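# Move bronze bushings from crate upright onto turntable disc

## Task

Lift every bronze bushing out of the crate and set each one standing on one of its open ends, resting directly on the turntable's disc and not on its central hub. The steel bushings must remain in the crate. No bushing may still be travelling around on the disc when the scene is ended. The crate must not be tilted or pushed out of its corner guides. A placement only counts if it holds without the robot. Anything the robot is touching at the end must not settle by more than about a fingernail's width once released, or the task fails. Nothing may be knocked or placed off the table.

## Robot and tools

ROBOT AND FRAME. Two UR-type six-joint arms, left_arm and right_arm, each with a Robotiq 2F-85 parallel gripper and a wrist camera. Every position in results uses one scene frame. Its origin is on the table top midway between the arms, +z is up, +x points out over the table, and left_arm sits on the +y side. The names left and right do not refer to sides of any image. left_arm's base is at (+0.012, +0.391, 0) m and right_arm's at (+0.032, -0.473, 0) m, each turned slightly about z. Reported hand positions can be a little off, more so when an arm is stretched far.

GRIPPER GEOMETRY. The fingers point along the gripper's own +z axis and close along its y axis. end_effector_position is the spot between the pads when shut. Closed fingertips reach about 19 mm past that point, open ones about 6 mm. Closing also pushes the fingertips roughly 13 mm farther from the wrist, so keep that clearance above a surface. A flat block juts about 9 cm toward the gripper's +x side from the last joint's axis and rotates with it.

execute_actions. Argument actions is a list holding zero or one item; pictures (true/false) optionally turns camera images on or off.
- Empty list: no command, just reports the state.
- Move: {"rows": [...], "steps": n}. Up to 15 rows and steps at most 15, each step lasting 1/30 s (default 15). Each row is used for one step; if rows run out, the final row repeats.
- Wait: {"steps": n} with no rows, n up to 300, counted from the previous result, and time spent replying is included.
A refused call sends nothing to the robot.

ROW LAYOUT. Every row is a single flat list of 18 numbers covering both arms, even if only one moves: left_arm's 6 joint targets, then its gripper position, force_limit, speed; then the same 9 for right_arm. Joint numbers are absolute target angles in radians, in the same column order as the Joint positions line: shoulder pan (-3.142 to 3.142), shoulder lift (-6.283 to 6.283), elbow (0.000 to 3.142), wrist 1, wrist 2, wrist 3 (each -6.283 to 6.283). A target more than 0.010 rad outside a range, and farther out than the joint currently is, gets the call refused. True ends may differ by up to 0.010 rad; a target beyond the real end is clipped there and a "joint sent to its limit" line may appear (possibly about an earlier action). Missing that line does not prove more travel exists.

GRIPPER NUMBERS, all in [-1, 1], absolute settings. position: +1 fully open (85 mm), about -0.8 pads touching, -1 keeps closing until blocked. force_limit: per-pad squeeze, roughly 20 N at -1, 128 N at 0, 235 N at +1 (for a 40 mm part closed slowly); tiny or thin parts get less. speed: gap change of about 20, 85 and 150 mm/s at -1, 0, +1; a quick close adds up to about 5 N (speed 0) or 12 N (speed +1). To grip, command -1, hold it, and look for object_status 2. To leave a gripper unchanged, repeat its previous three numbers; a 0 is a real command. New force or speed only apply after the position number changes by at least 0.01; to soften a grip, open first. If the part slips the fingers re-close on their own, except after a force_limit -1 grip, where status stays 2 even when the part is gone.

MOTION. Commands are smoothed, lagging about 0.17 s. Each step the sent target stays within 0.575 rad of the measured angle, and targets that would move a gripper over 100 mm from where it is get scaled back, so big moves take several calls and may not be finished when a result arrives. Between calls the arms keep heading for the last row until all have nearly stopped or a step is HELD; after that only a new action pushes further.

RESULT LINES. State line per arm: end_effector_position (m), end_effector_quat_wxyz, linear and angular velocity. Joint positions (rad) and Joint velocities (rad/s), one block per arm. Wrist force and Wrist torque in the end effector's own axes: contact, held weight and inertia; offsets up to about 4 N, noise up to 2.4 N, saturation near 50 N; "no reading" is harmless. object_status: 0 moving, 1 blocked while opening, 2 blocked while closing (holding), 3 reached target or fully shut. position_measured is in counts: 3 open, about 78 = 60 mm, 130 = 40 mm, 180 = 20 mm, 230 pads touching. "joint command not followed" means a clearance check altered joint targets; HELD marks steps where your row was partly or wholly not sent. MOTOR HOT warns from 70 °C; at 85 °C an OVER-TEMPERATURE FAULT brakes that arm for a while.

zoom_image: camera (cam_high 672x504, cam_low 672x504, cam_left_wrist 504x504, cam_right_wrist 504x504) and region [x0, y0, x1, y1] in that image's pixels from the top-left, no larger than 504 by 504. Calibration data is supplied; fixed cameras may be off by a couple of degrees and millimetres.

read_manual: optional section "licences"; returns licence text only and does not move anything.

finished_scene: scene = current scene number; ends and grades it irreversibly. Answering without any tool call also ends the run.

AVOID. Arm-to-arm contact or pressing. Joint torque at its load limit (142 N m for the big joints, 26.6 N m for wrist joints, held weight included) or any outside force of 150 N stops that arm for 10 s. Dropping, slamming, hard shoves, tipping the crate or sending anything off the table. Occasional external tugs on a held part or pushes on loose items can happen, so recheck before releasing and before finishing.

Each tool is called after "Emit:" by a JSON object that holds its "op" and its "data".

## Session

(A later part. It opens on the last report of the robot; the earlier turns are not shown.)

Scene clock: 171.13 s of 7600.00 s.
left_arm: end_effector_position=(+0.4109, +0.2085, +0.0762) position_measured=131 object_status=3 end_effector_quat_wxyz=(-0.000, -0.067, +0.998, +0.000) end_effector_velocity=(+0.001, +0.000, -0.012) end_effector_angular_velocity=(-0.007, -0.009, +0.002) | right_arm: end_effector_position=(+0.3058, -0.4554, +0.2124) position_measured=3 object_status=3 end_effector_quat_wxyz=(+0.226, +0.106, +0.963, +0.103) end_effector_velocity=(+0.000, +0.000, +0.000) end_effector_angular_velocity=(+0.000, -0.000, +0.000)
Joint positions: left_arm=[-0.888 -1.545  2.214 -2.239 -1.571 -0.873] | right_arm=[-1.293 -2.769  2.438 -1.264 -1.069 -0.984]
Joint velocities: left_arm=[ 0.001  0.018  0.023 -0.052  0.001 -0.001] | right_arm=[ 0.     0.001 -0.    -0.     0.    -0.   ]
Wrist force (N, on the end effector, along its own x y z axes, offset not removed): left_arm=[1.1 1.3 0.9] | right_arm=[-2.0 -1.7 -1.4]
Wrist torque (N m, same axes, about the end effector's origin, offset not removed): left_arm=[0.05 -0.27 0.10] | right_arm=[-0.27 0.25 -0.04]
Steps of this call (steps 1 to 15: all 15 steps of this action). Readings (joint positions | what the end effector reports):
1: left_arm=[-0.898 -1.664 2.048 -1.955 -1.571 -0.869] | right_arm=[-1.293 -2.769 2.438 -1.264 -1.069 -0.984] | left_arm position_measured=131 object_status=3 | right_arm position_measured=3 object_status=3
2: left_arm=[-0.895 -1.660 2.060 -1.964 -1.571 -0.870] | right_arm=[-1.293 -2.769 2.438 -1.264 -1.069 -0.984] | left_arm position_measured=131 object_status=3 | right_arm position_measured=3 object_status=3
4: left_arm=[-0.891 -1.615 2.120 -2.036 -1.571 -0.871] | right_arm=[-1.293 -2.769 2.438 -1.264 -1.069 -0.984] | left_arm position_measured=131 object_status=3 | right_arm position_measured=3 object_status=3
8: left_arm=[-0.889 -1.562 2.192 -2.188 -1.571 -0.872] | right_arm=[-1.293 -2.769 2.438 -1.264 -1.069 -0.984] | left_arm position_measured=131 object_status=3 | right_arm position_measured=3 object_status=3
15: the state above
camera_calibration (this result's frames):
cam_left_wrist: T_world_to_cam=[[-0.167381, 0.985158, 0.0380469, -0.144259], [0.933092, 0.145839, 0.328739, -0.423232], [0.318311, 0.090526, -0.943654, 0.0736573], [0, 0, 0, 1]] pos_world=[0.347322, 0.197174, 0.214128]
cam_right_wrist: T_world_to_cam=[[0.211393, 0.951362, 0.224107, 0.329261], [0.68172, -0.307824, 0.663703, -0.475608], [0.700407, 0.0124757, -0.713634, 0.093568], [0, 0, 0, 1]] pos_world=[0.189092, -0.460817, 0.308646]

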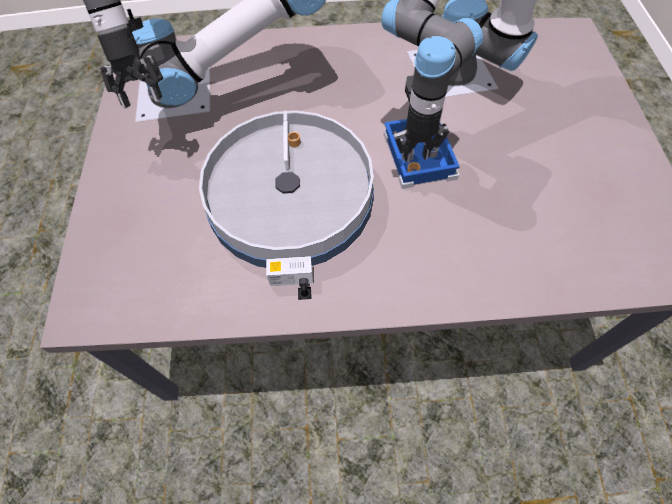

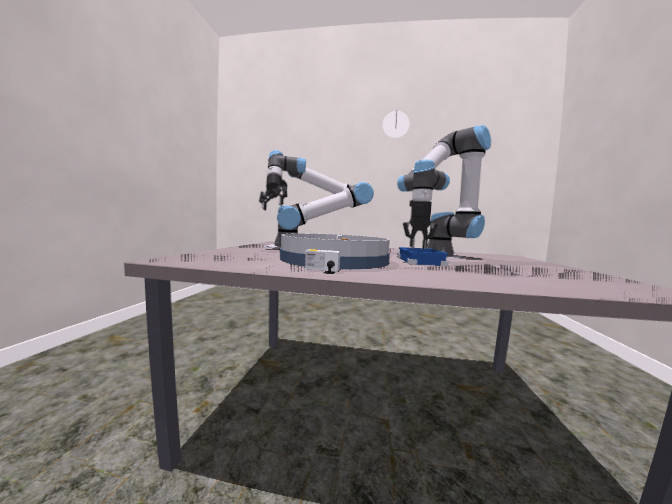

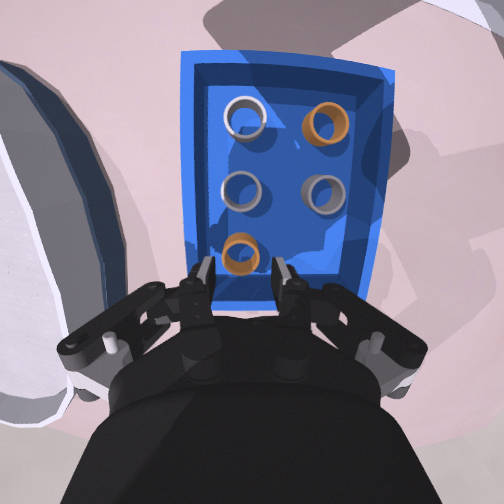

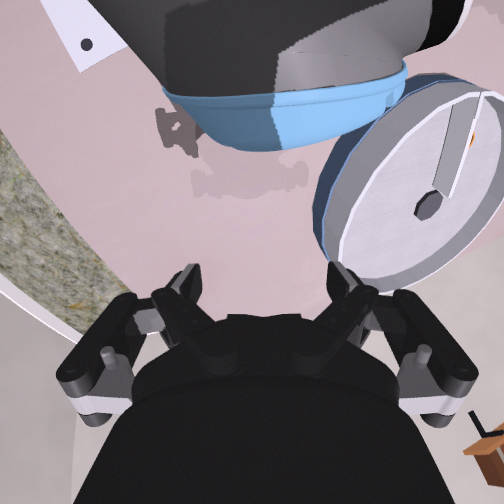

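Emit:
{"op": "execute_actions", "data": {"actions": [{"rows":[[-0.8879,-1.532,2.2243,-2.2631,-1.571,-0.8727,-0.02,-0.5,0,-1.293,-2.769,2.438,-1.264,-1.069,-0.984,1,0,0],[-0.8879,-1.532,2.2243,-2.2631,-1.571,-0.8727,-0.02,-0.5,0,-1.293,-2.769,2.438,-1.264,-1.069,-0.984,1,0,0],[-0.8879,-1.52,2.2319,-2.2827,-1.571,-0.8727,-0.02,-0.5,0,-1.293,-2.769,2.438,-1.264,-1.069,-0.984,1,0,0],[-0.8879,-1.52,2.2319,-2.2827,-1.571,-0.8727,-0.02,-0.5,0,-1.293,-2.769,2.438,-1.264,-1.069,-0.984,1,0,0],[-0.8879,-1.508,2.2394,-2.3022,-1.571,-0.8727,-0.02,-0.5,0,-1.293,-2.769,2.438,-1.264,-1.069,-0.984,1,0,0],[-0.8879,-1.508,2.2394,-2.3022,-1.571,-0.8727,-0.02,-0.5,0,-1.293,-2.769,2.438,-1.264,-1.069,-0.984,1,0,0],[-0.8879,-1.496,2.2468,-2.3216,-1.571,-0.8727,-0.02,-0.5,0,-1.293,-2.769,2.438,-1.264,-1.069,-0.984,1,0,0],[-0.8879,-1.496,2.2468,-2.3216,-1.571,-0.8727,-0.02,-0.5,0,-1.293,-2.769,2.438,-1.264,-1.069,-0.984,1,0,0],[-0.8879,-1.4837,2.254,-2.3411,-1.571,-0.8727,-0.02,-0.5,0,-1.293,-2.769,2.438,-1.264,-1.069,-0.984,1,0,0],[-0.8879,-1.4837,2.254,-2.3411,-1.571,-0.8727,-0.02,-0.5,0,-1.293,-2.769,2.438,-1.264,-1.069,-0.984,1,0,0],[-0.8879,-1.4713,2.2611,-2.3606,-1.571,-0.8727,-0.02,-0.5,0,-1.293,-2.769,2.438,-1.264,-1.069,-0.984,1,0,0]],"steps":15}], "pictures": false}}

Emit:
{"op": "execute_actions", "data": {"actions": [{"steps":8}], "pictures": false}}

Emit:
{"op": "execute_actions", "data": {"actions": [{"rows":[[-0.8879,-1.4713,2.2611,-2.3606,-1.571,-0.8727,-1,-0.5,0,-1.293,-2.769,2.438,-1.264,-1.069,-0.984,1,0,0]],"steps":15}]}}

Scene clock: 187.33 s of 7600.00 s.
left_arm: end_effector_position=(+0.4110, +0.2085, +0.0428) position_measured=131 object_status=3 end_effector_quat_wxyz=(-0.000, -0.067, +0.998, +0.000) end_effector_velocity=(-0.000, +0.001, -0.038) end_effector_angular_velocity=(+0.000, -0.002, +0.000) | right_arm: end_effector_position=(+0.3058, -0.4554, +0.2124) position_measured=3 object_status=3 end_effector_quat_wxyz=(+0.226, +0.106, +0.963, +0.103) end_effector_velocity=(-0.000, -0.000, -0.000) end_effector_angular_velocity=(+0.001, +0.001, -0.001)
Joint positions: left_arm=[-0.888 -1.479  2.257 -2.348 -1.571 -0.873] | right_arm=[-1.293 -2.769  2.438 -1.264 -1.069 -0.984]
Joint velocities: left_arm=[ 0.     0.079  0.046 -0.127  0.001  0.   ] | right_arm=[-0.     0.001  0.    -0.    -0.001  0.002]
Wrist force (N, on the end effector, along its own x y z axes, offset not removed): left_arm=[1.6 1.2 3.5] | right_arm=[0.2 -1.6 0.3]
Wrist torque (N m, same axes, about the end effector's origin, offset not removed): left_arm=[0.03 -0.33 -0.05] | right_arm=[-0.28 -0.07 0.00]
Steps of this call (steps 1 to 15: the robot went on to your last target; steps 16 to 471: nothing new was sent; steps 472 to 486: all 15 steps of this action). Readings (joint positions | what the end effector reports):
472: left_arm=[-0.888 -1.543 2.217 -2.244 -1.571 -0.873] | right_arm=[-1.293 -2.769 2.438 -1.264 -1.069 -0.984] | left_arm position_measured=131 object_status=3 | right_arm position_measured=3 object_status=3
473: left_arm=[-0.888 -1.541 2.218 -2.247 -1.571 -0.873] | right_arm=[-1.293 -2.769 2.438 -1.264 -1.069 -0.984] | left_arm position_measured=131 object_status=3 | right_arm position_measured=3 object_status=3
475: left_arm=[-0.888 -1.535 2.222 -2.258 -1.571 -0.873] | right_arm=[-1.293 -2.769 2.438 -1.264 -1.069 -0.984] | left_arm position_measured=131 object_status=3 | right_arm position_measured=3 object_status=3
479: left_arm=[-0.888 -1.515 2.235 -2.290 -1.571 -0.873] | right_arm=[-1.293 -2.769 2.438 -1.264 -1.069 -0.984] | left_arm position_measured=131 object_status=3 | right_arm position_measured=3 object_status=3
486: the state above

Scene clock: 187.60 s of 7600.00 s.
left_arm: end_effector_position=(+0.4110, +0.2085, +0.0393) position_measured=131 object_status=3 end_effector_quat_wxyz=(-0.000, -0.067, +0.998, -0.000) end_effector_velocity=(+0.000, +0.000, -0.002) end_effector_angular_velocity=(-0.000, +0.000, +0.001) | right_arm: end_effector_position=(+0.3058, -0.4554, +0.2124) position_measured=3 object_status=3 end_effector_quat_wxyz=(+0.226, +0.106, +0.963, +0.103) end_effector_velocity=(+0.000, -0.000, +0.000) end_effector_angular_velocity=(-0.001, -0.000, -0.001)
Joint positions: left_arm=[-0.888 -1.472  2.261 -2.36  -1.571 -0.873] | right_arm=[-1.293 -2.769  2.438 -1.264 -1.069 -0.984]
Joint velocities: left_arm=[ 0.001  0.005  0.003 -0.008 -0.    -0.   ] | right_arm=[-0.001 -0.001 -0.    -0.     0.     0.   ]
Wrist force (N, on the end effector, along its own x y z axes, offset not removed): left_arm=[3.2 1.5 2.8] | right_arm=[0.7 -4.0 1.2]
Wrist torque (N m, same axes, about the end effector's origin, offset not removed): left_arm=[-0.01 -0.60 0.02] | right_arm=[-0.65 -0.22 -0.11]
Steps of this call (steps 1 to 8: the robot went on to your last target). Readings (joint positions | what the end effector reports):
1: left_arm=[-0.888 -1.477 2.258 -2.352 -1.571 -0.873] | right_arm=[-1.293 -2.769 2.438 -1.264 -1.069 -0.984] | left_arm position_measured=131 object_status=3 | right_arm position_measured=3 object_status=3
2: left_arm=[-0.888 -1.475 2.259 -2.354 -1.571 -0.873] | right_arm=[-1.293 -2.769 2.438 -1.264 -1.069 -0.984] | left_arm position_measured=131 object_status=3 | right_arm position_measured=3 object_status=3
4: left_arm=[-0.888 -1.473 2.260 -2.357 -1.571 -0.873] | right_arm=[-1.293 -2.769 2.438 -1.264 -1.069 -0.984] | left_arm position_measured=131 object_status=3 | right_arm position_measured=3 object_status=3
8: the state above

Scene clock: 188.10 s of 7600.00 s.
left_arm: end_effector_position=(+0.4110, +0.2085, +0.0391) position_measured=155 object_status=2 end_effector_quat_wxyz=(-0.000, -0.067, +0.998, -0.000) end_effector_velocity=(-0.000, +0.000, +0.000) end_effector_angular_velocity=(-0.000, -0.001, -0.000) | right_arm: end_effector_position=(+0.3058, -0.4554, +0.2124) position_measured=3 object_status=3 end_effector_quat_wxyz=(+0.226, +0.106, +0.963, +0.103) end_effector_velocity=(-0.000, -0.000, -0.000) end_effector_angular_velocity=(-0.001, +0.002, -0.000)
Joint positions: left_arm=[-0.888 -1.471  2.261 -2.361 -1.571 -0.873] | right_arm=[-1.293 -2.769  2.438 -1.264 -1.069 -0.984]
Joint velocities: left_arm=[ 0.    -0.001  0.     0.     0.     0.   ] | right_arm=[-0.    -0.    -0.    -0.    -0.002  0.   ]
Wrist force (N, on the end effector, along its own x y z axes, offset not removed): left_arm=[7.5 6.0 -21.9] | right_arm=[0.0 -0.7 -1.6]
Wrist torque (N m, same axes, about the end effector's origin, offset not removed): left_arm=[-0.06 -0.58 -0.01] | right_arm=[-0.05 -0.01 -0.06]
Steps of this call (steps 1 to 15: all 15 steps of this action). Readings (joint positions | what the end effector reports):
1: left_arm=[-0.888 -1.472 2.261 -2.360 -1.571 -0.873] | right_arm=[-1.293 -2.769 2.438 -1.264 -1.069 -0.984] | left_arm position_measured=131 object_status=0 | right_arm position_measured=3 object_status=3
2: left_arm=[-0.888 -1.472 2.261 -2.360 -1.571 -0.873] | right_arm=[-1.293 -2.769 2.438 -1.264 -1.069 -0.984] | left_arm position_measured=132 object_status=0 | right_arm position_measured=3 object_status=3
4: left_arm=[-0.888 -1.471 2.261 -2.360 -1.571 -0.873] | right_arm=[-1.293 -2.769 2.438 -1.264 -1.069 -0.984] | left_arm position_measured=142 object_status=0 | right_arm position_measured=3 object_status=3
8: left_arm=[-0.888 -1.471 2.261 -2.361 -1.571 -0.873] | right_arm=[-1.293 -2.769 2.438 -1.264 -1.069 -0.984] | left_arm position_measured=155 object_status=0 | right_arm position_measured=3 object_status=3
15: the state above
camera_calibration (this result's frames):
cam_left_wrist: T_world_to_cam=[[-0.167544, 0.985167, 0.0370893, -0.142716], [0.932773, 0.14623, 0.329472, -0.411098], [0.319162, 0.0897971, -0.943436, 0.0384415], [0, 0, 0, 1]] pos_world=[0.34728, 0.197262, 0.177006]
cam_right_wrist: T_world_to_cam=[[0.211393, 0.951362, 0.224107, 0.329261], [0.68172, -0.307824, 0.663703, -0.475608], [0.700407, 0.012476, -0.713634, 0.093568], [0, 0, 0, 1]] pos_world=[0.189092, -0.460817, 0.308646]

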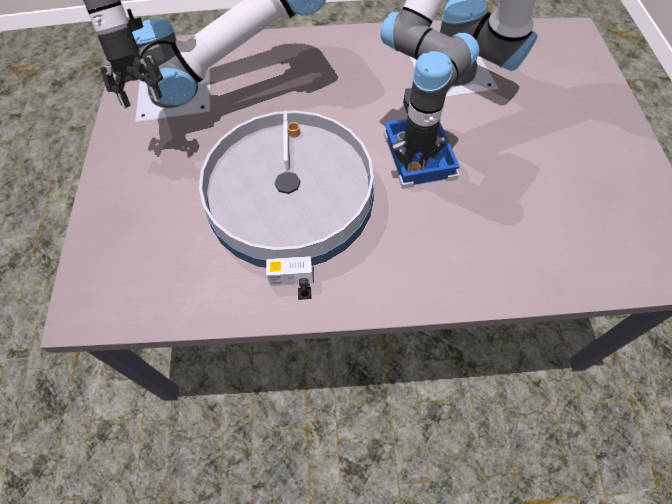

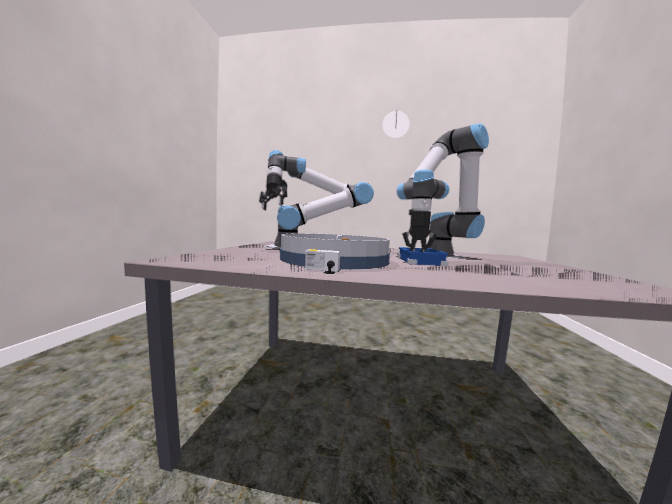

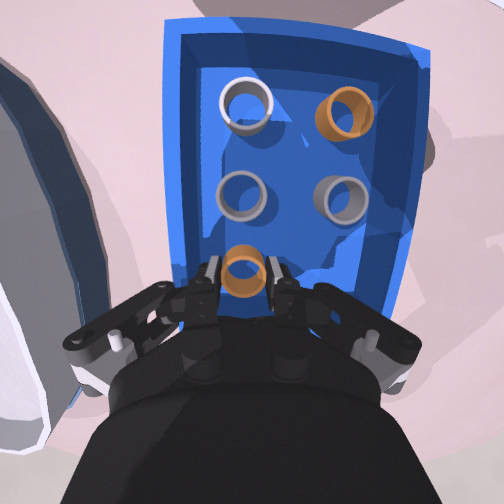

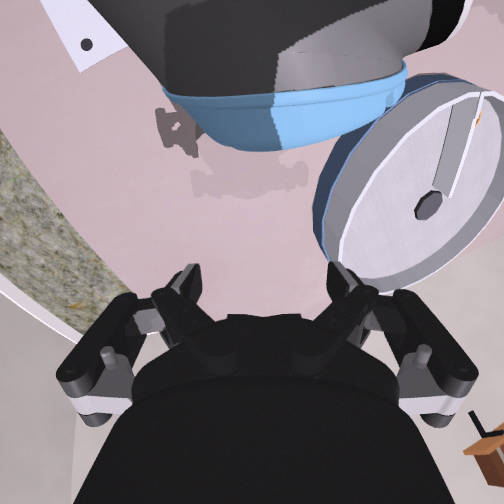

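Emit:
{"op": "execute_actions", "data": {"actions": [{"rows":[[-0.8879,-1.508,2.2394,-2.3022,-1.571,-0.8727,-1,-0.5,0,-1.293,-2.769,2.438,-1.264,-1.069,-0.984,1,0,0],[-0.8879,-1.508,2.2394,-2.3022,-1.571,-0.8727,-1,-0.5,0,-1.293,-2.769,2.438,-1.264,-1.069,-0.984,1,0,0],[-0.8879,-1.5433,2.2165,-2.244,-1.571,-0.8727,-1,-0.5,0,-1.293,-2.769,2.438,-1.264,-1.069,-0.984,1,0,0],[-0.8879,-1.5433,2.2165,-2.244,-1.571,-0.8727,-1,-0.5,0,-1.293,-2.769,2.438,-1.264,-1.069,-0.984,1,0,0],[-0.8879,-1.615,2.145,-2.1,-1.571,-0.8727,-1,-0.5,0,-1.293,-2.769,2.438,-1.264,-1.069,-0.984,1,0,0],[-0.8879,-1.615,2.145,-2.1,-1.571,-0.8727,-1,-0.5,0,-1.293,-2.769,2.438,-1.264,-1.069,-0.984,1,0,0],[-0.8879,-1.615,2.145,-2.1,-1.571,-0.8727,-1,-0.5,0,-1.293,-2.769,2.438,-1.264,-1.069,-0.984,1,0,0],[-0.8879,-1.6774,2.0623,-1.9557,-1.571,-0.8727,-1,-0.5,0,-1.293,-2.769,2.438,-1.264,-1.069,-0.984,1,0,0]],"steps":15}], "pictures": false}}

Emit:
{"op": "execute_actions", "data": {"actions": [{"rows":[[-1.147,-1.3485,1.6843,-1.9066,-1.571,-0.7645,-1,-0.5,0,-1.293,-2.769,2.438,-1.264,-1.069,-0.984,1,0,0]],"steps":15}], "pictures": false}}

Emit:
{"op": "execute_actions", "data": {"actions": [{"rows":[[-1.147,-1.2799,1.791,-2.0819,-1.571,-0.7645,-1,-0.5,0,-1.293,-2.769,2.438,-1.264,-1.069,-0.984,1,0,0]],"steps":8}], "pictures": false}}

Emit:
{"op": "execute_actions", "data": {"actions": [{"rows":[[-1.147,-1.2521,1.8184,-2.137,-1.571,-0.7645,-1,-0.5,0,-1.293,-2.769,2.438,-1.264,-1.069,-0.984,1,0,0]],"steps":15}], "pictures": false}}

Emit:
{"op": "execute_actions", "data": {"actions": [{"rows":[[-1.147,-1.2521,1.8184,-2.137,-1.571,-0.7645,-0.02,-0.5,0,-1.293,-2.769,2.438,-1.264,-1.069,-0.984,1,0,0]],"steps":10}], "pictures": false}}

Emit:
{"op": "execute_actions", "data": {"actions": [{"rows":[[-1.147,-1.2799,1.791,-2.0819,-1.571,-0.7645,-0.02,-0.5,0,-1.293,-2.769,2.438,-1.264,-1.069,-0.984,1,0,0],[-1.147,-1.2799,1.791,-2.0819,-1.571,-0.7645,-0.02,-0.5,0,-1.293,-2.769,2.438,-1.264,-1.069,-0.984,1,0,0],[-1.147,-1.3485,1.6843,-1.9066,-1.571,-0.7645,-0.02,-0.5,0,-1.293,-2.769,2.438,-1.264,-1.069,-0.984,1,0,0]],"steps":11}], "pictures": false}}

Emit:
{"op": "execute_actions", "data": {"actions": [{"rows":[[-1.0443,-2.0544,2.3146,-1.831,-1.571,-1.029,-0.02,-0.5,0,-1.293,-2.769,2.438,-1.264,-1.069,-0.984,1,0,0]],"steps":15}], "pictures": false}}

Emit:
{"op": "execute_actions", "data": {"actions": [{"steps":6}], "pictures": false}}

Emit:
{"op": "execute_actions", "data": {"actions": [{"rows":[[-1.0443,-1.915,2.5098,-2.1656,-1.571,-1.029,-0.02,-0.5,0,-1.293,-2.769,2.438,-1.264,-1.069,-0.984,1,0,0]],"steps":15}]}}

Emit:
{"op": "zoom_image", "data": {"camera": "cam_left_wrist", "region": [120, 90, 372, 340]}}

Scene clock: 213.30 s of 7600.00 s.
left_arm: end_effector_position=(+0.4123, +0.2073, +0.1611) position_measured=155 object_status=2 end_effector_quat_wxyz=(+0.001, -0.067, +0.998, -0.001) end_effector_velocity=(-0.013, +0.012, +0.091) end_effector_angular_velocity=(+0.018, +0.020, -0.002) | right_arm: end_effector_position=(+0.3058, -0.4554, +0.2124) position_measured=3 object_status=3 end_effector_quat_wxyz=(+0.226, +0.106, +0.963, +0.103) end_effector_velocity=(+0.000, +0.000, -0.000) end_effector_angular_velocity=(+0.001, +0.000, +0.001)
Joint positions: left_arm=[-0.888 -1.665  2.077 -1.986 -1.571 -0.873] | right_arm=[-1.293 -2.769  2.438 -1.264 -1.069 -0.984]
Joint velocities: left_arm=[-0.    -0.125 -0.149  0.301  0.     0.002] | right_arm=[ 0.001  0.001  0.     0.     0.    -0.   ]
Wrist force (N, on the end effector, along its own x y z axes, offset not removed): left_arm=[2.5 0.1 1.7] | right_arm=[-0.2 -2.2 0.2]
Wrist torque (N m, same axes, about the end effector's origin, offset not removed): left_arm=[-0.09 -0.39 -0.15] | right_arm=[-0.30 -0.01 -0.02]
Steps of this call (steps 1 to 15: the robot went on to your last target; steps 16 to 741: nothing new was sent; steps 742 to 756: all 15 steps of this action). Readings (joint positions | what the end effector reports):
742: left_arm=[-0.888 -1.472 2.261 -2.360 -1.571 -0.873] | right_arm=[-1.293 -2.769 2.438 -1.264 -1.069 -0.984] | left_arm position_measured=155 object_status=2 | right_arm position_measured=3 object_status=3
743: left_arm=[-0.888 -1.476 2.258 -2.353 -1.571 -0.873] | right_arm=[-1.293 -2.769 2.438 -1.264 -1.069 -0.984] | left_arm position_measured=155 object_status=2 | right_arm position_measured=3 object_status=3
745: left_arm=[-0.888 -1.496 2.246 -2.323 -1.571 -0.873] | right_arm=[-1.293 -2.769 2.438 -1.264 -1.069 -0.984] | left_arm position_measured=155 object_status=2 | right_arm position_measured=3 object_status=3
749: left_arm=[-0.888 -1.567 2.188 -2.201 -1.571 -0.873] | right_arm=[-1.293 -2.769 2.438 -1.264 -1.069 -0.984] | left_arm position_measured=155 object_status=2 | right_arm position_measured=3 object_status=3
756: the state above

Scene clock: 213.80 s of 7600.00 s.
left_arm: end_effector_position=(+0.4309, +0.0022, +0.1801) position_measured=155 object_status=2 end_effector_quat_wxyz=(-0.000, +0.107, +0.994, +0.000) end_effector_velocity=(-0.008, -0.122, -0.001) end_effector_angular_velocity=(-0.004, -0.002, -0.185) | right_arm: end_effector_position=(+0.3058, -0.4554, +0.2124) position_measured=3 object_status=3 end_effector_quat_wxyz=(+0.226, +0.106, +0.963, +0.103) end_effector_velocity=(+0.000, -0.000, +0.000) end_effector_angular_velocity=(+0.001, -0.001, -0.001)
Joint positions: left_arm=[-1.134 -1.366  1.705 -1.91  -1.571 -0.77 ] | right_arm=[-1.293 -2.769  2.438 -1.264 -1.069 -0.984]
Joint velocities: left_arm=[-0.134  0.176 -0.213  0.033 -0.001  0.051] | right_arm=[-0.     0.     0.    -0.     0.001  0.001]
Wrist force (N, on the end effector, along its own x y z axes, offset not removed): left_arm=[2.0 -0.3 1.8] | right_arm=[0.5 -3.8 1.2]
Wrist torque (N m, same axes, about the end effector's origin, offset not removed): left_arm=[-0.07 -0.42 0.04] | right_arm=[-0.58 -0.21 -0.02]
Steps of this call (steps 1 to 15: all 15 steps of this action). Readings (joint positions | what the end effector reports):
1: left_arm=[-0.888 -1.668 2.072 -1.977 -1.571 -0.872] | right_arm=[-1.293 -2.769 2.438 -1.264 -1.069 -0.984] | left_arm position_measured=155 object_status=2 | right_arm position_measured=3 object_status=3
2: left_arm=[-0.897 -1.662 2.061 -1.969 -1.571 -0.866] | right_arm=[-1.293 -2.769 2.438 -1.264 -1.069 -0.984] | left_arm position_measured=155 object_status=2 | right_arm position_measured=3 object_status=3
4: left_arm=[-0.943 -1.609 1.998 -1.957 -1.571 -0.845] | right_arm=[-1.293 -2.769 2.438 -1.264 -1.069 -0.984] | left_arm position_measured=155 object_status=2 | right_arm position_measured=3 object_status=3
8: left_arm=[-1.034 -1.494 1.861 -1.934 -1.571 -0.809] | right_arm=[-1.293 -2.769 2.438 -1.264 -1.069 -0.984] | left_arm position_measured=155 object_status=2 | right_arm position_measured=3 object_status=3
15: the state above

Scene clock: 214.07 s of 7600.00 s.
left_arm: end_effector_position=(+0.4298, -0.0088, +0.1188) position_measured=155 object_status=2 end_effector_quat_wxyz=(-0.001, +0.115, +0.993, +0.002) end_effector_velocity=(+0.001, -0.012, -0.089) end_effector_angular_velocity=(-0.036, -0.024, -0.013) | right_arm: end_effector_position=(+0.3058, -0.4554, +0.2124) position_measured=3 object_status=3 end_effector_quat_wxyz=(+0.226, +0.106, +0.963, +0.103) end_effector_velocity=(-0.000, +0.000, -0.000) end_effector_angular_velocity=(+0.000, +0.001, +0.001)
Joint positions: left_arm=[-1.146 -1.29   1.778 -2.054 -1.571 -0.765] | right_arm=[-1.293 -2.769  2.438 -1.264 -1.069 -0.984]
Joint velocities: left_arm=[-0.009  0.1    0.135 -0.279  0.001  0.004] | right_arm=[ 0.001  0.001 -0.     0.    -0.001 -0.001]
Wrist force (N, on the end effector, along its own x y z axes, offset not removed): left_arm=[2.3 2.0 3.2] | right_arm=[-0.6 -2.3 0.4]
Wrist torque (N m, same axes, about the end effector's origin, offset not removed): left_arm=[0.21 -0.44 -0.14] | right_arm=[-0.38 0.11 -0.09]
Steps of this call (steps 1 to 8: all 8 steps of this action). Readings (joint positions | what the end effector reports):
1: left_arm=[-1.138 -1.360 1.700 -1.909 -1.571 -0.768] | right_arm=[-1.293 -2.769 2.438 -1.264 -1.069 -0.984] | left_arm position_measured=155 object_status=2 | right_arm position_measured=3 object_status=3
2: left_arm=[-1.140 -1.349 1.703 -1.917 -1.571 -0.767] | right_arm=[-1.293 -2.769 2.438 -1.264 -1.069 -0.984] | left_arm position_measured=155 object_status=2 | right_arm position_measured=3 object_status=3
4: left_arm=[-1.144 -1.318 1.739 -1.975 -1.571 -0.766] | right_arm=[-1.293 -2.769 2.438 -1.264 -1.069 -0.984] | left_arm position_measured=155 object_status=2 | right_arm position_measured=3 object_status=3
8: the state above

Scene clock: 214.57 s of 7600.00 s.
left_arm: end_effector_position=(+0.4300, -0.0100, +0.0882) position_measured=155 object_status=2 end_effector_quat_wxyz=(-0.000, +0.116, +0.993, -0.000) end_effector_velocity=(+0.000, +0.000, -0.003) end_effector_angular_velocity=(-0.001, -0.001, -0.001) | right_arm: end_effector_position=(+0.3058, -0.4554, +0.2124) position_measured=3 object_status=3 end_effector_quat_wxyz=(+0.226, +0.106, +0.963, +0.103) end_effector_velocity=(-0.000, +0.000, -0.000) end_effector_angular_velocity=(+0.000, +0.001, +0.001)
Joint positions: left_arm=[-1.147 -1.253  1.818 -2.136 -1.571 -0.765] | right_arm=[-1.293 -2.769  2.438 -1.264 -1.069 -0.984]
Joint velocities: left_arm=[ 0.001  0.003  0.004 -0.008  0.     0.001] | right_arm=[ 0.     0.001  0.     0.    -0.001 -0.001]
Wrist force (N, on the end effector, along its own x y z axes, offset not removed): left_arm=[2.3 1.2 3.2] | right_arm=[0.8 -2.0 0.4]
Wrist torque (N m, same axes, about the end effector's origin, offset not removed): left_arm=[0.03 -0.44 -0.06] | right_arm=[-0.38 -0.18 -0.02]
Steps of this call (steps 1 to 15: all 15 steps of this action). Readings (joint positions | what the end effector reports):
1: left_arm=[-1.146 -1.287 1.782 -2.063 -1.571 -0.765] | right_arm=[-1.293 -2.769 2.438 -1.264 -1.069 -0.984] | left_arm position_measured=155 object_status=2 | right_arm position_measured=3 object_status=3
2: left_arm=[-1.146 -1.280 1.788 -2.076 -1.571 -0.765] | right_arm=[-1.293 -2.769 2.438 -1.264 -1.069 -0.984] | left_arm position_measured=155 object_status=2 | right_arm position_measured=3 object_status=3
4: left_arm=[-1.147 -1.267 1.802 -2.104 -1.571 -0.765] | right_arm=[-1.293 -2.769 2.438 -1.264 -1.069 -0.984] | left_arm position_measured=155 object_status=2 | right_arm position_measured=3 object_status=3
8: left_arm=[-1.147 -1.256 1.814 -2.128 -1.571 -0.765] | right_arm=[-1.293 -2.769 2.438 -1.264 -1.069 -0.984] | left_arm position_measured=155 object_status=2 | right_arm position_measured=3 object_status=3
15: the state above

Scene clock: 214.90 s of 7600.00 s.
left_arm: end_effector_position=(+0.4300, -0.0100, +0.0879) position_measured=132 object_status=0 end_effector_quat_wxyz=(-0.000, +0.116, +0.993, -0.000) end_effector_velocity=(-0.000, -0.000, -0.001) end_effector_angular_velocity=(+0.001, +0.001, +0.000) | right_arm: end_effector_position=(+0.3058, -0.4554, +0.2124) position_measured=3 object_status=3 end_effector_quat_wxyz=(+0.226, +0.106, +0.963, +0.103) end_effector_velocity=(-0.000, +0.000, +0.000) end_effector_angular_velocity=(-0.001, +0.001, -0.001)
Joint positions: left_arm=[-1.147 -1.252  1.818 -2.137 -1.571 -0.764] | right_arm=[-1.293 -2.769  2.438 -1.264 -1.069 -0.984]
Joint velocities: left_arm=[-0.     0.002 -0.    -0.    -0.001 -0.001] | right_arm=[ 0.    -0.001 -0.     0.    -0.001  0.002]
Wrist force (N, on the end effector, along its own x y z axes, offset not removed): left_arm=[0.7 1.5 0.8] | right_arm=[1.2 -0.9 0.6]
Wrist torque (N m, same axes, about the end effector's origin, offset not removed): left_arm=[0.20 -0.03 -0.04] | right_arm=[-0.12 -0.27 -0.12]
Steps of this call (steps 1 to 10: all 10 steps of this action). Readings (joint positions | what the end effector reports):
1: left_arm=[-1.147 -1.252 1.818 -2.136 -1.571 -0.765] | right_arm=[-1.293 -2.769 2.438 -1.264 -1.069 -0.984] | left_arm position_measured=155 object_status=0 | right_arm position_measured=3 object_status=3
2: left_arm=[-1.147 -1.252 1.818 -2.137 -1.571 -0.765] | right_arm=[-1.293 -2.769 2.438 -1.264 -1.069 -0.984] | left_arm position_measured=155 object_status=0 | right_arm position_measured=3 object_status=3
4: left_arm=[-1.147 -1.252 1.818 -2.137 -1.571 -0.765] | right_arm=[-1.293 -2.769 2.438 -1.264 -1.069 -0.984] | left_arm position_measured=145 object_status=0 | right_arm position_measured=3 object_status=3
8: left_arm=[-1.147 -1.252 1.818 -2.137 -1.571 -0.765] | right_arm=[-1.293 -2.769 2.438 -1.264 -1.069 -0.984] | left_arm position_measured=133 object_status=0 | right_arm position_measured=3 object_status=3
10: the state above

Scene clock: 215.27 s of 7600.00 s.
left_arm: end_effector_position=(+0.4305, -0.0109, +0.1726) position_measured=131 object_status=3 end_effector_quat_wxyz=(+0.001, +0.116, +0.993, -0.001) end_effector_velocity=(-0.006, +0.009, +0.075) end_effector_angular_velocity=(+0.020, +0.014, +0.001) | right_arm: end_effector_position=(+0.3058, -0.4554, +0.2124) position_measured=3 object_status=3 end_effector_quat_wxyz=(+0.226, +0.106, +0.963, +0.103) end_effector_velocity=(+0.000, +0.000, +0.000) end_effector_angular_velocity=(+0.000, -0.001, +0.000)
Joint positions: left_arm=[-1.147 -1.341  1.696 -1.928 -1.571 -0.764] | right_arm=[-1.293 -2.769  2.438 -1.264 -1.069 -0.984]
Joint velocities: left_arm=[ 0.    -0.074 -0.116  0.215 -0.001 -0.001] | right_arm=[ 0.    -0.     0.     0.     0.001 -0.   ]
Wrist force (N, on the end effector, along its own x y z axes, offset not removed): left_arm=[1.6 2.7 -0.4] | right_arm=[0.2 -3.1 1.2]
Wrist torque (N m, same axes, about the end effector's origin, offset not removed): left_arm=[0.22 -0.34 -0.08] | right_arm=[-0.44 -0.08 -0.02]
Steps of this call (steps 1 to 11: all 11 steps of this action). Readings (joint positions | what the end effector reports):
1: left_arm=[-1.147 -1.252 1.818 -2.137 -1.571 -0.765] | right_arm=[-1.293 -2.769 2.438 -1.264 -1.069 -0.984] | left_arm position_measured=132 object_status=0 | right_arm position_measured=3 object_status=3
2: left_arm=[-1.147 -1.256 1.815 -2.130 -1.571 -0.764] | right_arm=[-1.293 -2.769 2.438 -1.264 -1.069 -0.984] | left_arm position_measured=132 object_status=0 | right_arm position_measured=3 object_status=3
4: left_arm=[-1.147 -1.275 1.795 -2.097 -1.571 -0.764] | right_arm=[-1.293 -2.769 2.438 -1.264 -1.069 -0.984] | left_arm position_measured=132 object_status=0 | right_arm position_measured=3 object_status=3
8: left_arm=[-1.147 -1.328 1.716 -1.966 -1.571 -0.764] | right_arm=[-1.293 -2.769 2.438 -1.264 -1.069 -0.984] | left_arm position_measured=131 object_status=3 | right_arm position_measured=3 object_status=3
11: the state above

Scene clock: 215.77 s of 7600.00 s.
left_arm: end_effector_position=(+0.3213, +0.2103, +0.1840) position_measured=131 object_status=3 end_effector_quat_wxyz=(-0.004, -0.037, +0.999, +0.005) end_effector_velocity=(-0.269, +0.427, -0.096) end_effector_angular_velocity=(-0.063, -0.055, +0.553) | right_arm: end_effector_position=(+0.3058, -0.4554, +0.2124) position_measured=3 object_status=3 end_effector_quat_wxyz=(+0.226, +0.106, +0.963, +0.103) end_effector_velocity=(-0.000, -0.000, -0.000) end_effector_angular_velocity=(-0.001, +0.002, +0.000)
Joint positions: left_arm=[-1.06  -1.906  2.193 -1.845 -1.571 -0.985] | right_arm=[-1.293 -2.769  2.438 -1.264 -1.069 -0.984]
Joint velocities: left_arm=[ 0.149 -1.318  1.105  0.129 -0.001 -0.404] | right_arm=[ 0.    -0.     0.    -0.    -0.002 -0.   ]
Wrist force (N, on the end effector, along its own x y z axes, offset not removed): left_arm=[2.8 3.6 1.4] | right_arm=[0.1 -1.2 0.6]
Wrist torque (N m, same axes, about the end effector's origin, offset not removed): left_arm=[0.37 -0.47 -0.01] | right_arm=[-0.18 -0.13 0.06]
Steps of this call (steps 1 to 15: all 15 steps of this action). Readings (joint positions | what the end effector reports):
1: left_arm=[-1.147 -1.344 1.693 -1.922 -1.571 -0.765] | right_arm=[-1.293 -2.769 2.438 -1.264 -1.069 -0.984] | left_arm position_measured=131 object_status=3 | right_arm position_measured=3 object_status=3
2: left_arm=[-1.142 -1.354 1.699 -1.915 -1.571 -0.773] | right_arm=[-1.293 -2.769 2.438 -1.264 -1.069 -0.984] | left_arm position_measured=131 object_status=3 | right_arm position_measured=3 object_status=3
4: left_arm=[-1.127 -1.420 1.762 -1.903 -1.571 -0.810] | right_arm=[-1.293 -2.769 2.438 -1.264 -1.069 -0.984] | left_arm position_measured=131 object_status=3 | right_arm position_measured=3 object_status=3
8: left_arm=[-1.102 -1.585 1.919 -1.881 -1.571 -0.876] | right_arm=[-1.293 -2.769 2.438 -1.264 -1.069 -0.984] | left_arm position_measured=131 object_status=3 | right_arm position_measured=3 object_status=3
15: the state above

Scene clock: 215.97 s of 7600.00 s.
left_arm: end_effector_position=(+0.2958, +0.2496, +0.1724) position_measured=131 object_status=3 end_effector_quat_wxyz=(-0.001, -0.063, +0.998, +0.001) end_effector_velocity=(-0.039, +0.059, -0.022) end_effector_angular_velocity=(-0.014, -0.012, +0.082) | right_arm: end_effector_position=(+0.3058, -0.4554, +0.2124) position_measured=3 object_status=3 end_effector_quat_wxyz=(+0.226, +0.106, +0.963, +0.103) end_effector_velocity=(-0.000, -0.000, +0.000) end_effector_angular_velocity=(-0.002, -0.001, +0.001)
Joint positions: left_arm=[-1.046 -2.034  2.298 -1.833 -1.571 -1.023] | right_arm=[-1.293 -2.769  2.438 -1.264 -1.069 -0.984]
Joint velocities: left_arm=[ 0.023 -0.201  0.164  0.019  0.    -0.059] | right_arm=[-0.    -0.002  0.    -0.    -0.    -0.001]
Wrist force (N, on the end effector, along its own x y z axes, offset not removed): left_arm=[3.0 2.1 4.0] | right_arm=[1.1 -3.7 -0.3]
Wrist torque (N m, same axes, about the end effector's origin, offset not removed): left_arm=[0.07 -0.60 -0.10] | right_arm=[-0.55 -0.22 -0.03]
Steps of this call (steps 1 to 6: the robot went on to your last target). Readings (joint positions | what the end effector reports):
1: left_arm=[-1.056 -1.947 2.226 -1.841 -1.571 -0.997] | right_arm=[-1.293 -2.769 2.438 -1.264 -1.069 -0.984] | left_arm position_measured=131 object_status=3 | right_arm position_measured=3 object_status=3
2: left_arm=[-1.053 -1.977 2.252 -1.838 -1.571 -1.006] | right_arm=[-1.293 -2.769 2.438 -1.264 -1.069 -0.984] | left_arm position_measured=131 object_status=3 | right_arm position_measured=3 object_status=3
4: left_arm=[-1.048 -2.015 2.283 -1.835 -1.571 -1.017] | right_arm=[-1.293 -2.769 2.438 -1.264 -1.069 -0.984] | left_arm position_measured=131 object_status=3 | right_arm position_measured=3 object_status=3
6: the state above

Scene clock: 216.47 s of 7600.00 s.
left_arm: end_effector_position=(+0.2919, +0.2555, +0.0762) position_measured=131 object_status=3 end_effector_quat_wxyz=(-0.001, -0.067, +0.998, +0.001) end_effector_velocity=(+0.001, -0.001, -0.011) end_effector_angular_velocity=(-0.014, -0.012, -0.001) | right_arm: end_effector_position=(+0.3058, -0.4554, +0.2124) position_measured=3 object_status=3 end_effector_quat_wxyz=(+0.226, +0.106, +0.963, +0.103) end_effector_velocity=(-0.000, -0.000, -0.000) end_effector_angular_velocity=(+0.001, +0.001, -0.001)
Joint positions: left_arm=[-1.044 -1.917  2.507 -2.159 -1.571 -1.029] | right_arm=[-1.293 -2.769  2.438 -1.264 -1.069 -0.984]
Joint velocities: left_arm=[ 0.     0.018  0.031 -0.067  0.001  0.001] | right_arm=[ 0.     0.001  0.    -0.    -0.     0.001]
Wrist force (N, on the end effector, along its own x y z axes, offset not removed): left_arm=[2.9 -1.0 0.8] | right_arm=[-0.3 -2.0 1.8]
Wrist torque (N m, same axes, about the end effector's origin, offset not removed): left_arm=[-0.37 -0.51 -0.04] | right_arm=[-0.36 0.03 -0.08]
Steps of this call (steps 1 to 15: all 15 steps of this action). Readings (joint positions | what the end effector reports):
1: left_arm=[-1.046 -2.040 2.303 -1.833 -1.571 -1.025] | right_arm=[-1.293 -2.769 2.438 -1.264 -1.069 -0.984] | left_arm position_measured=131 object_status=3 | right_arm position_measured=3 object_status=3
2: left_arm=[-1.045 -2.035 2.315 -1.841 -1.571 -1.026] | right_arm=[-1.293 -2.769 2.438 -1.264 -1.069 -0.984] | left_arm position_measured=131 object_status=3 | right_arm position_measured=3 object_status=3
4: left_arm=[-1.045 -1.990 2.382 -1.913 -1.571 -1.027] | right_arm=[-1.293 -2.769 2.438 -1.264 -1.069 -0.984] | left_arm position_measured=131 object_status=3 | right_arm position_measured=3 object_status=3
8: left_arm=[-1.044 -1.934 2.477 -2.094 -1.571 -1.029] | right_arm=[-1.293 -2.769 2.438 -1.264 -1.069 -0.984] | left_arm position_measured=131 object_status=3 | right_arm position_measured=3 object_status=3
15: the state above
camera_calibration (this result's frames):
cam_left_wrist: T_world_to_cam=[[-0.167349, 0.985139, 0.0386736, -0.210483], [0.933179, 0.145622, 0.328591, -0.318979], [0.318076, 0.0910786, -0.94368, 0.107225], [0, 0, 0, 1]] pos_world=[0.228335, 0.24404, 0.21414]
cam_right_wrist: T_world_to_cam=[[0.211393, 0.951362, 0.224107, 0.329261], [0.68172, -0.307824, 0.663703, -0.475608], [0.700407, 0.0124759, -0.713634, 0.093568], [0, 0, 0, 1]] pos_world=[0.189092, -0.460817, 0.308646]

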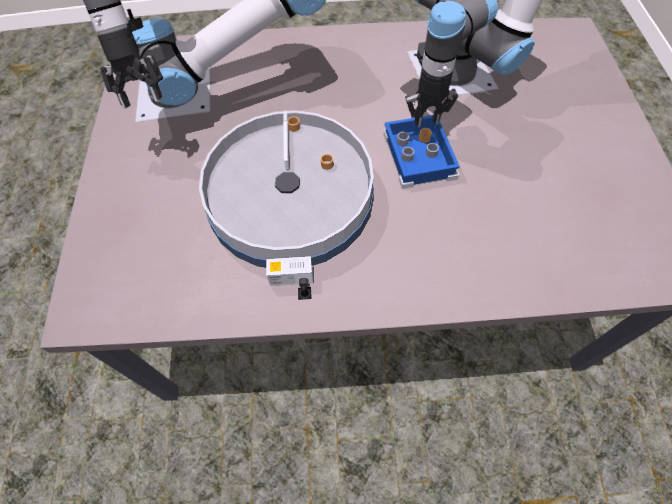

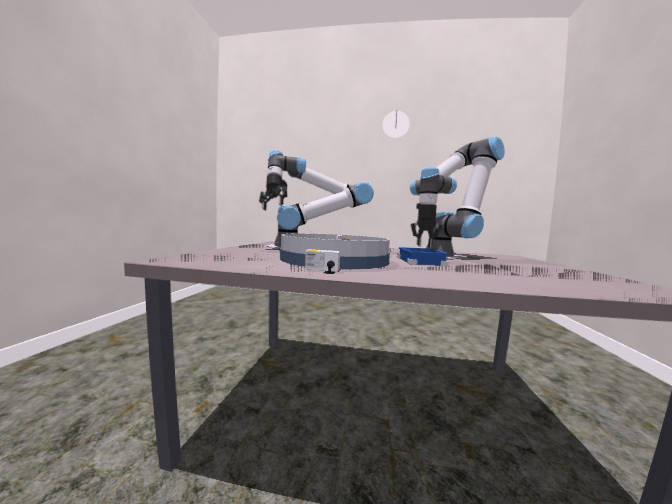

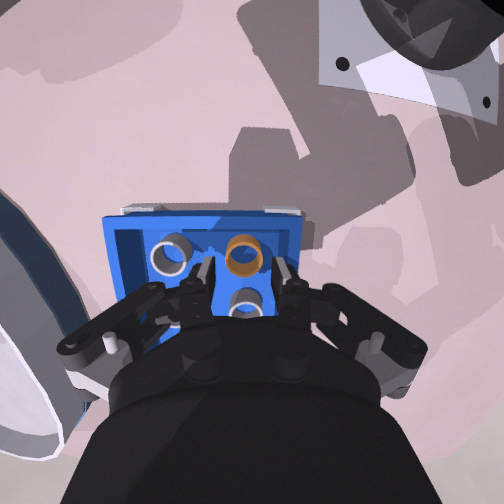

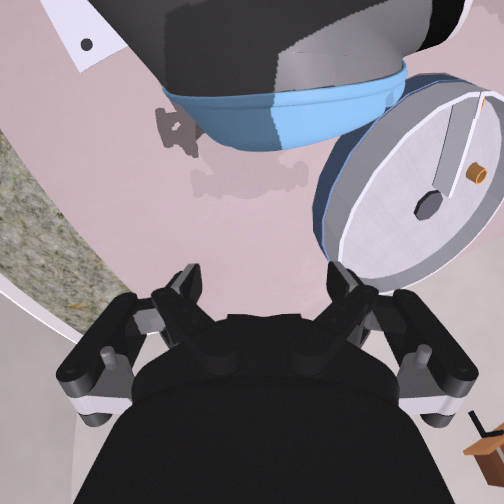

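Region (120, 90, 372, 340) of cam_left_wrist's 504x504 image, scaled by 2.000, with more detail than that image has; it fills the top 500 rows of this view, and the rest is white.

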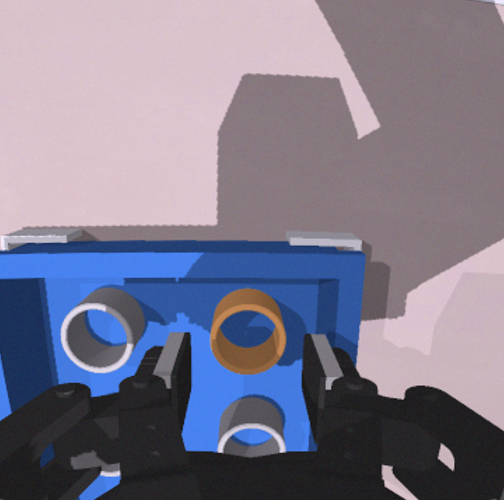

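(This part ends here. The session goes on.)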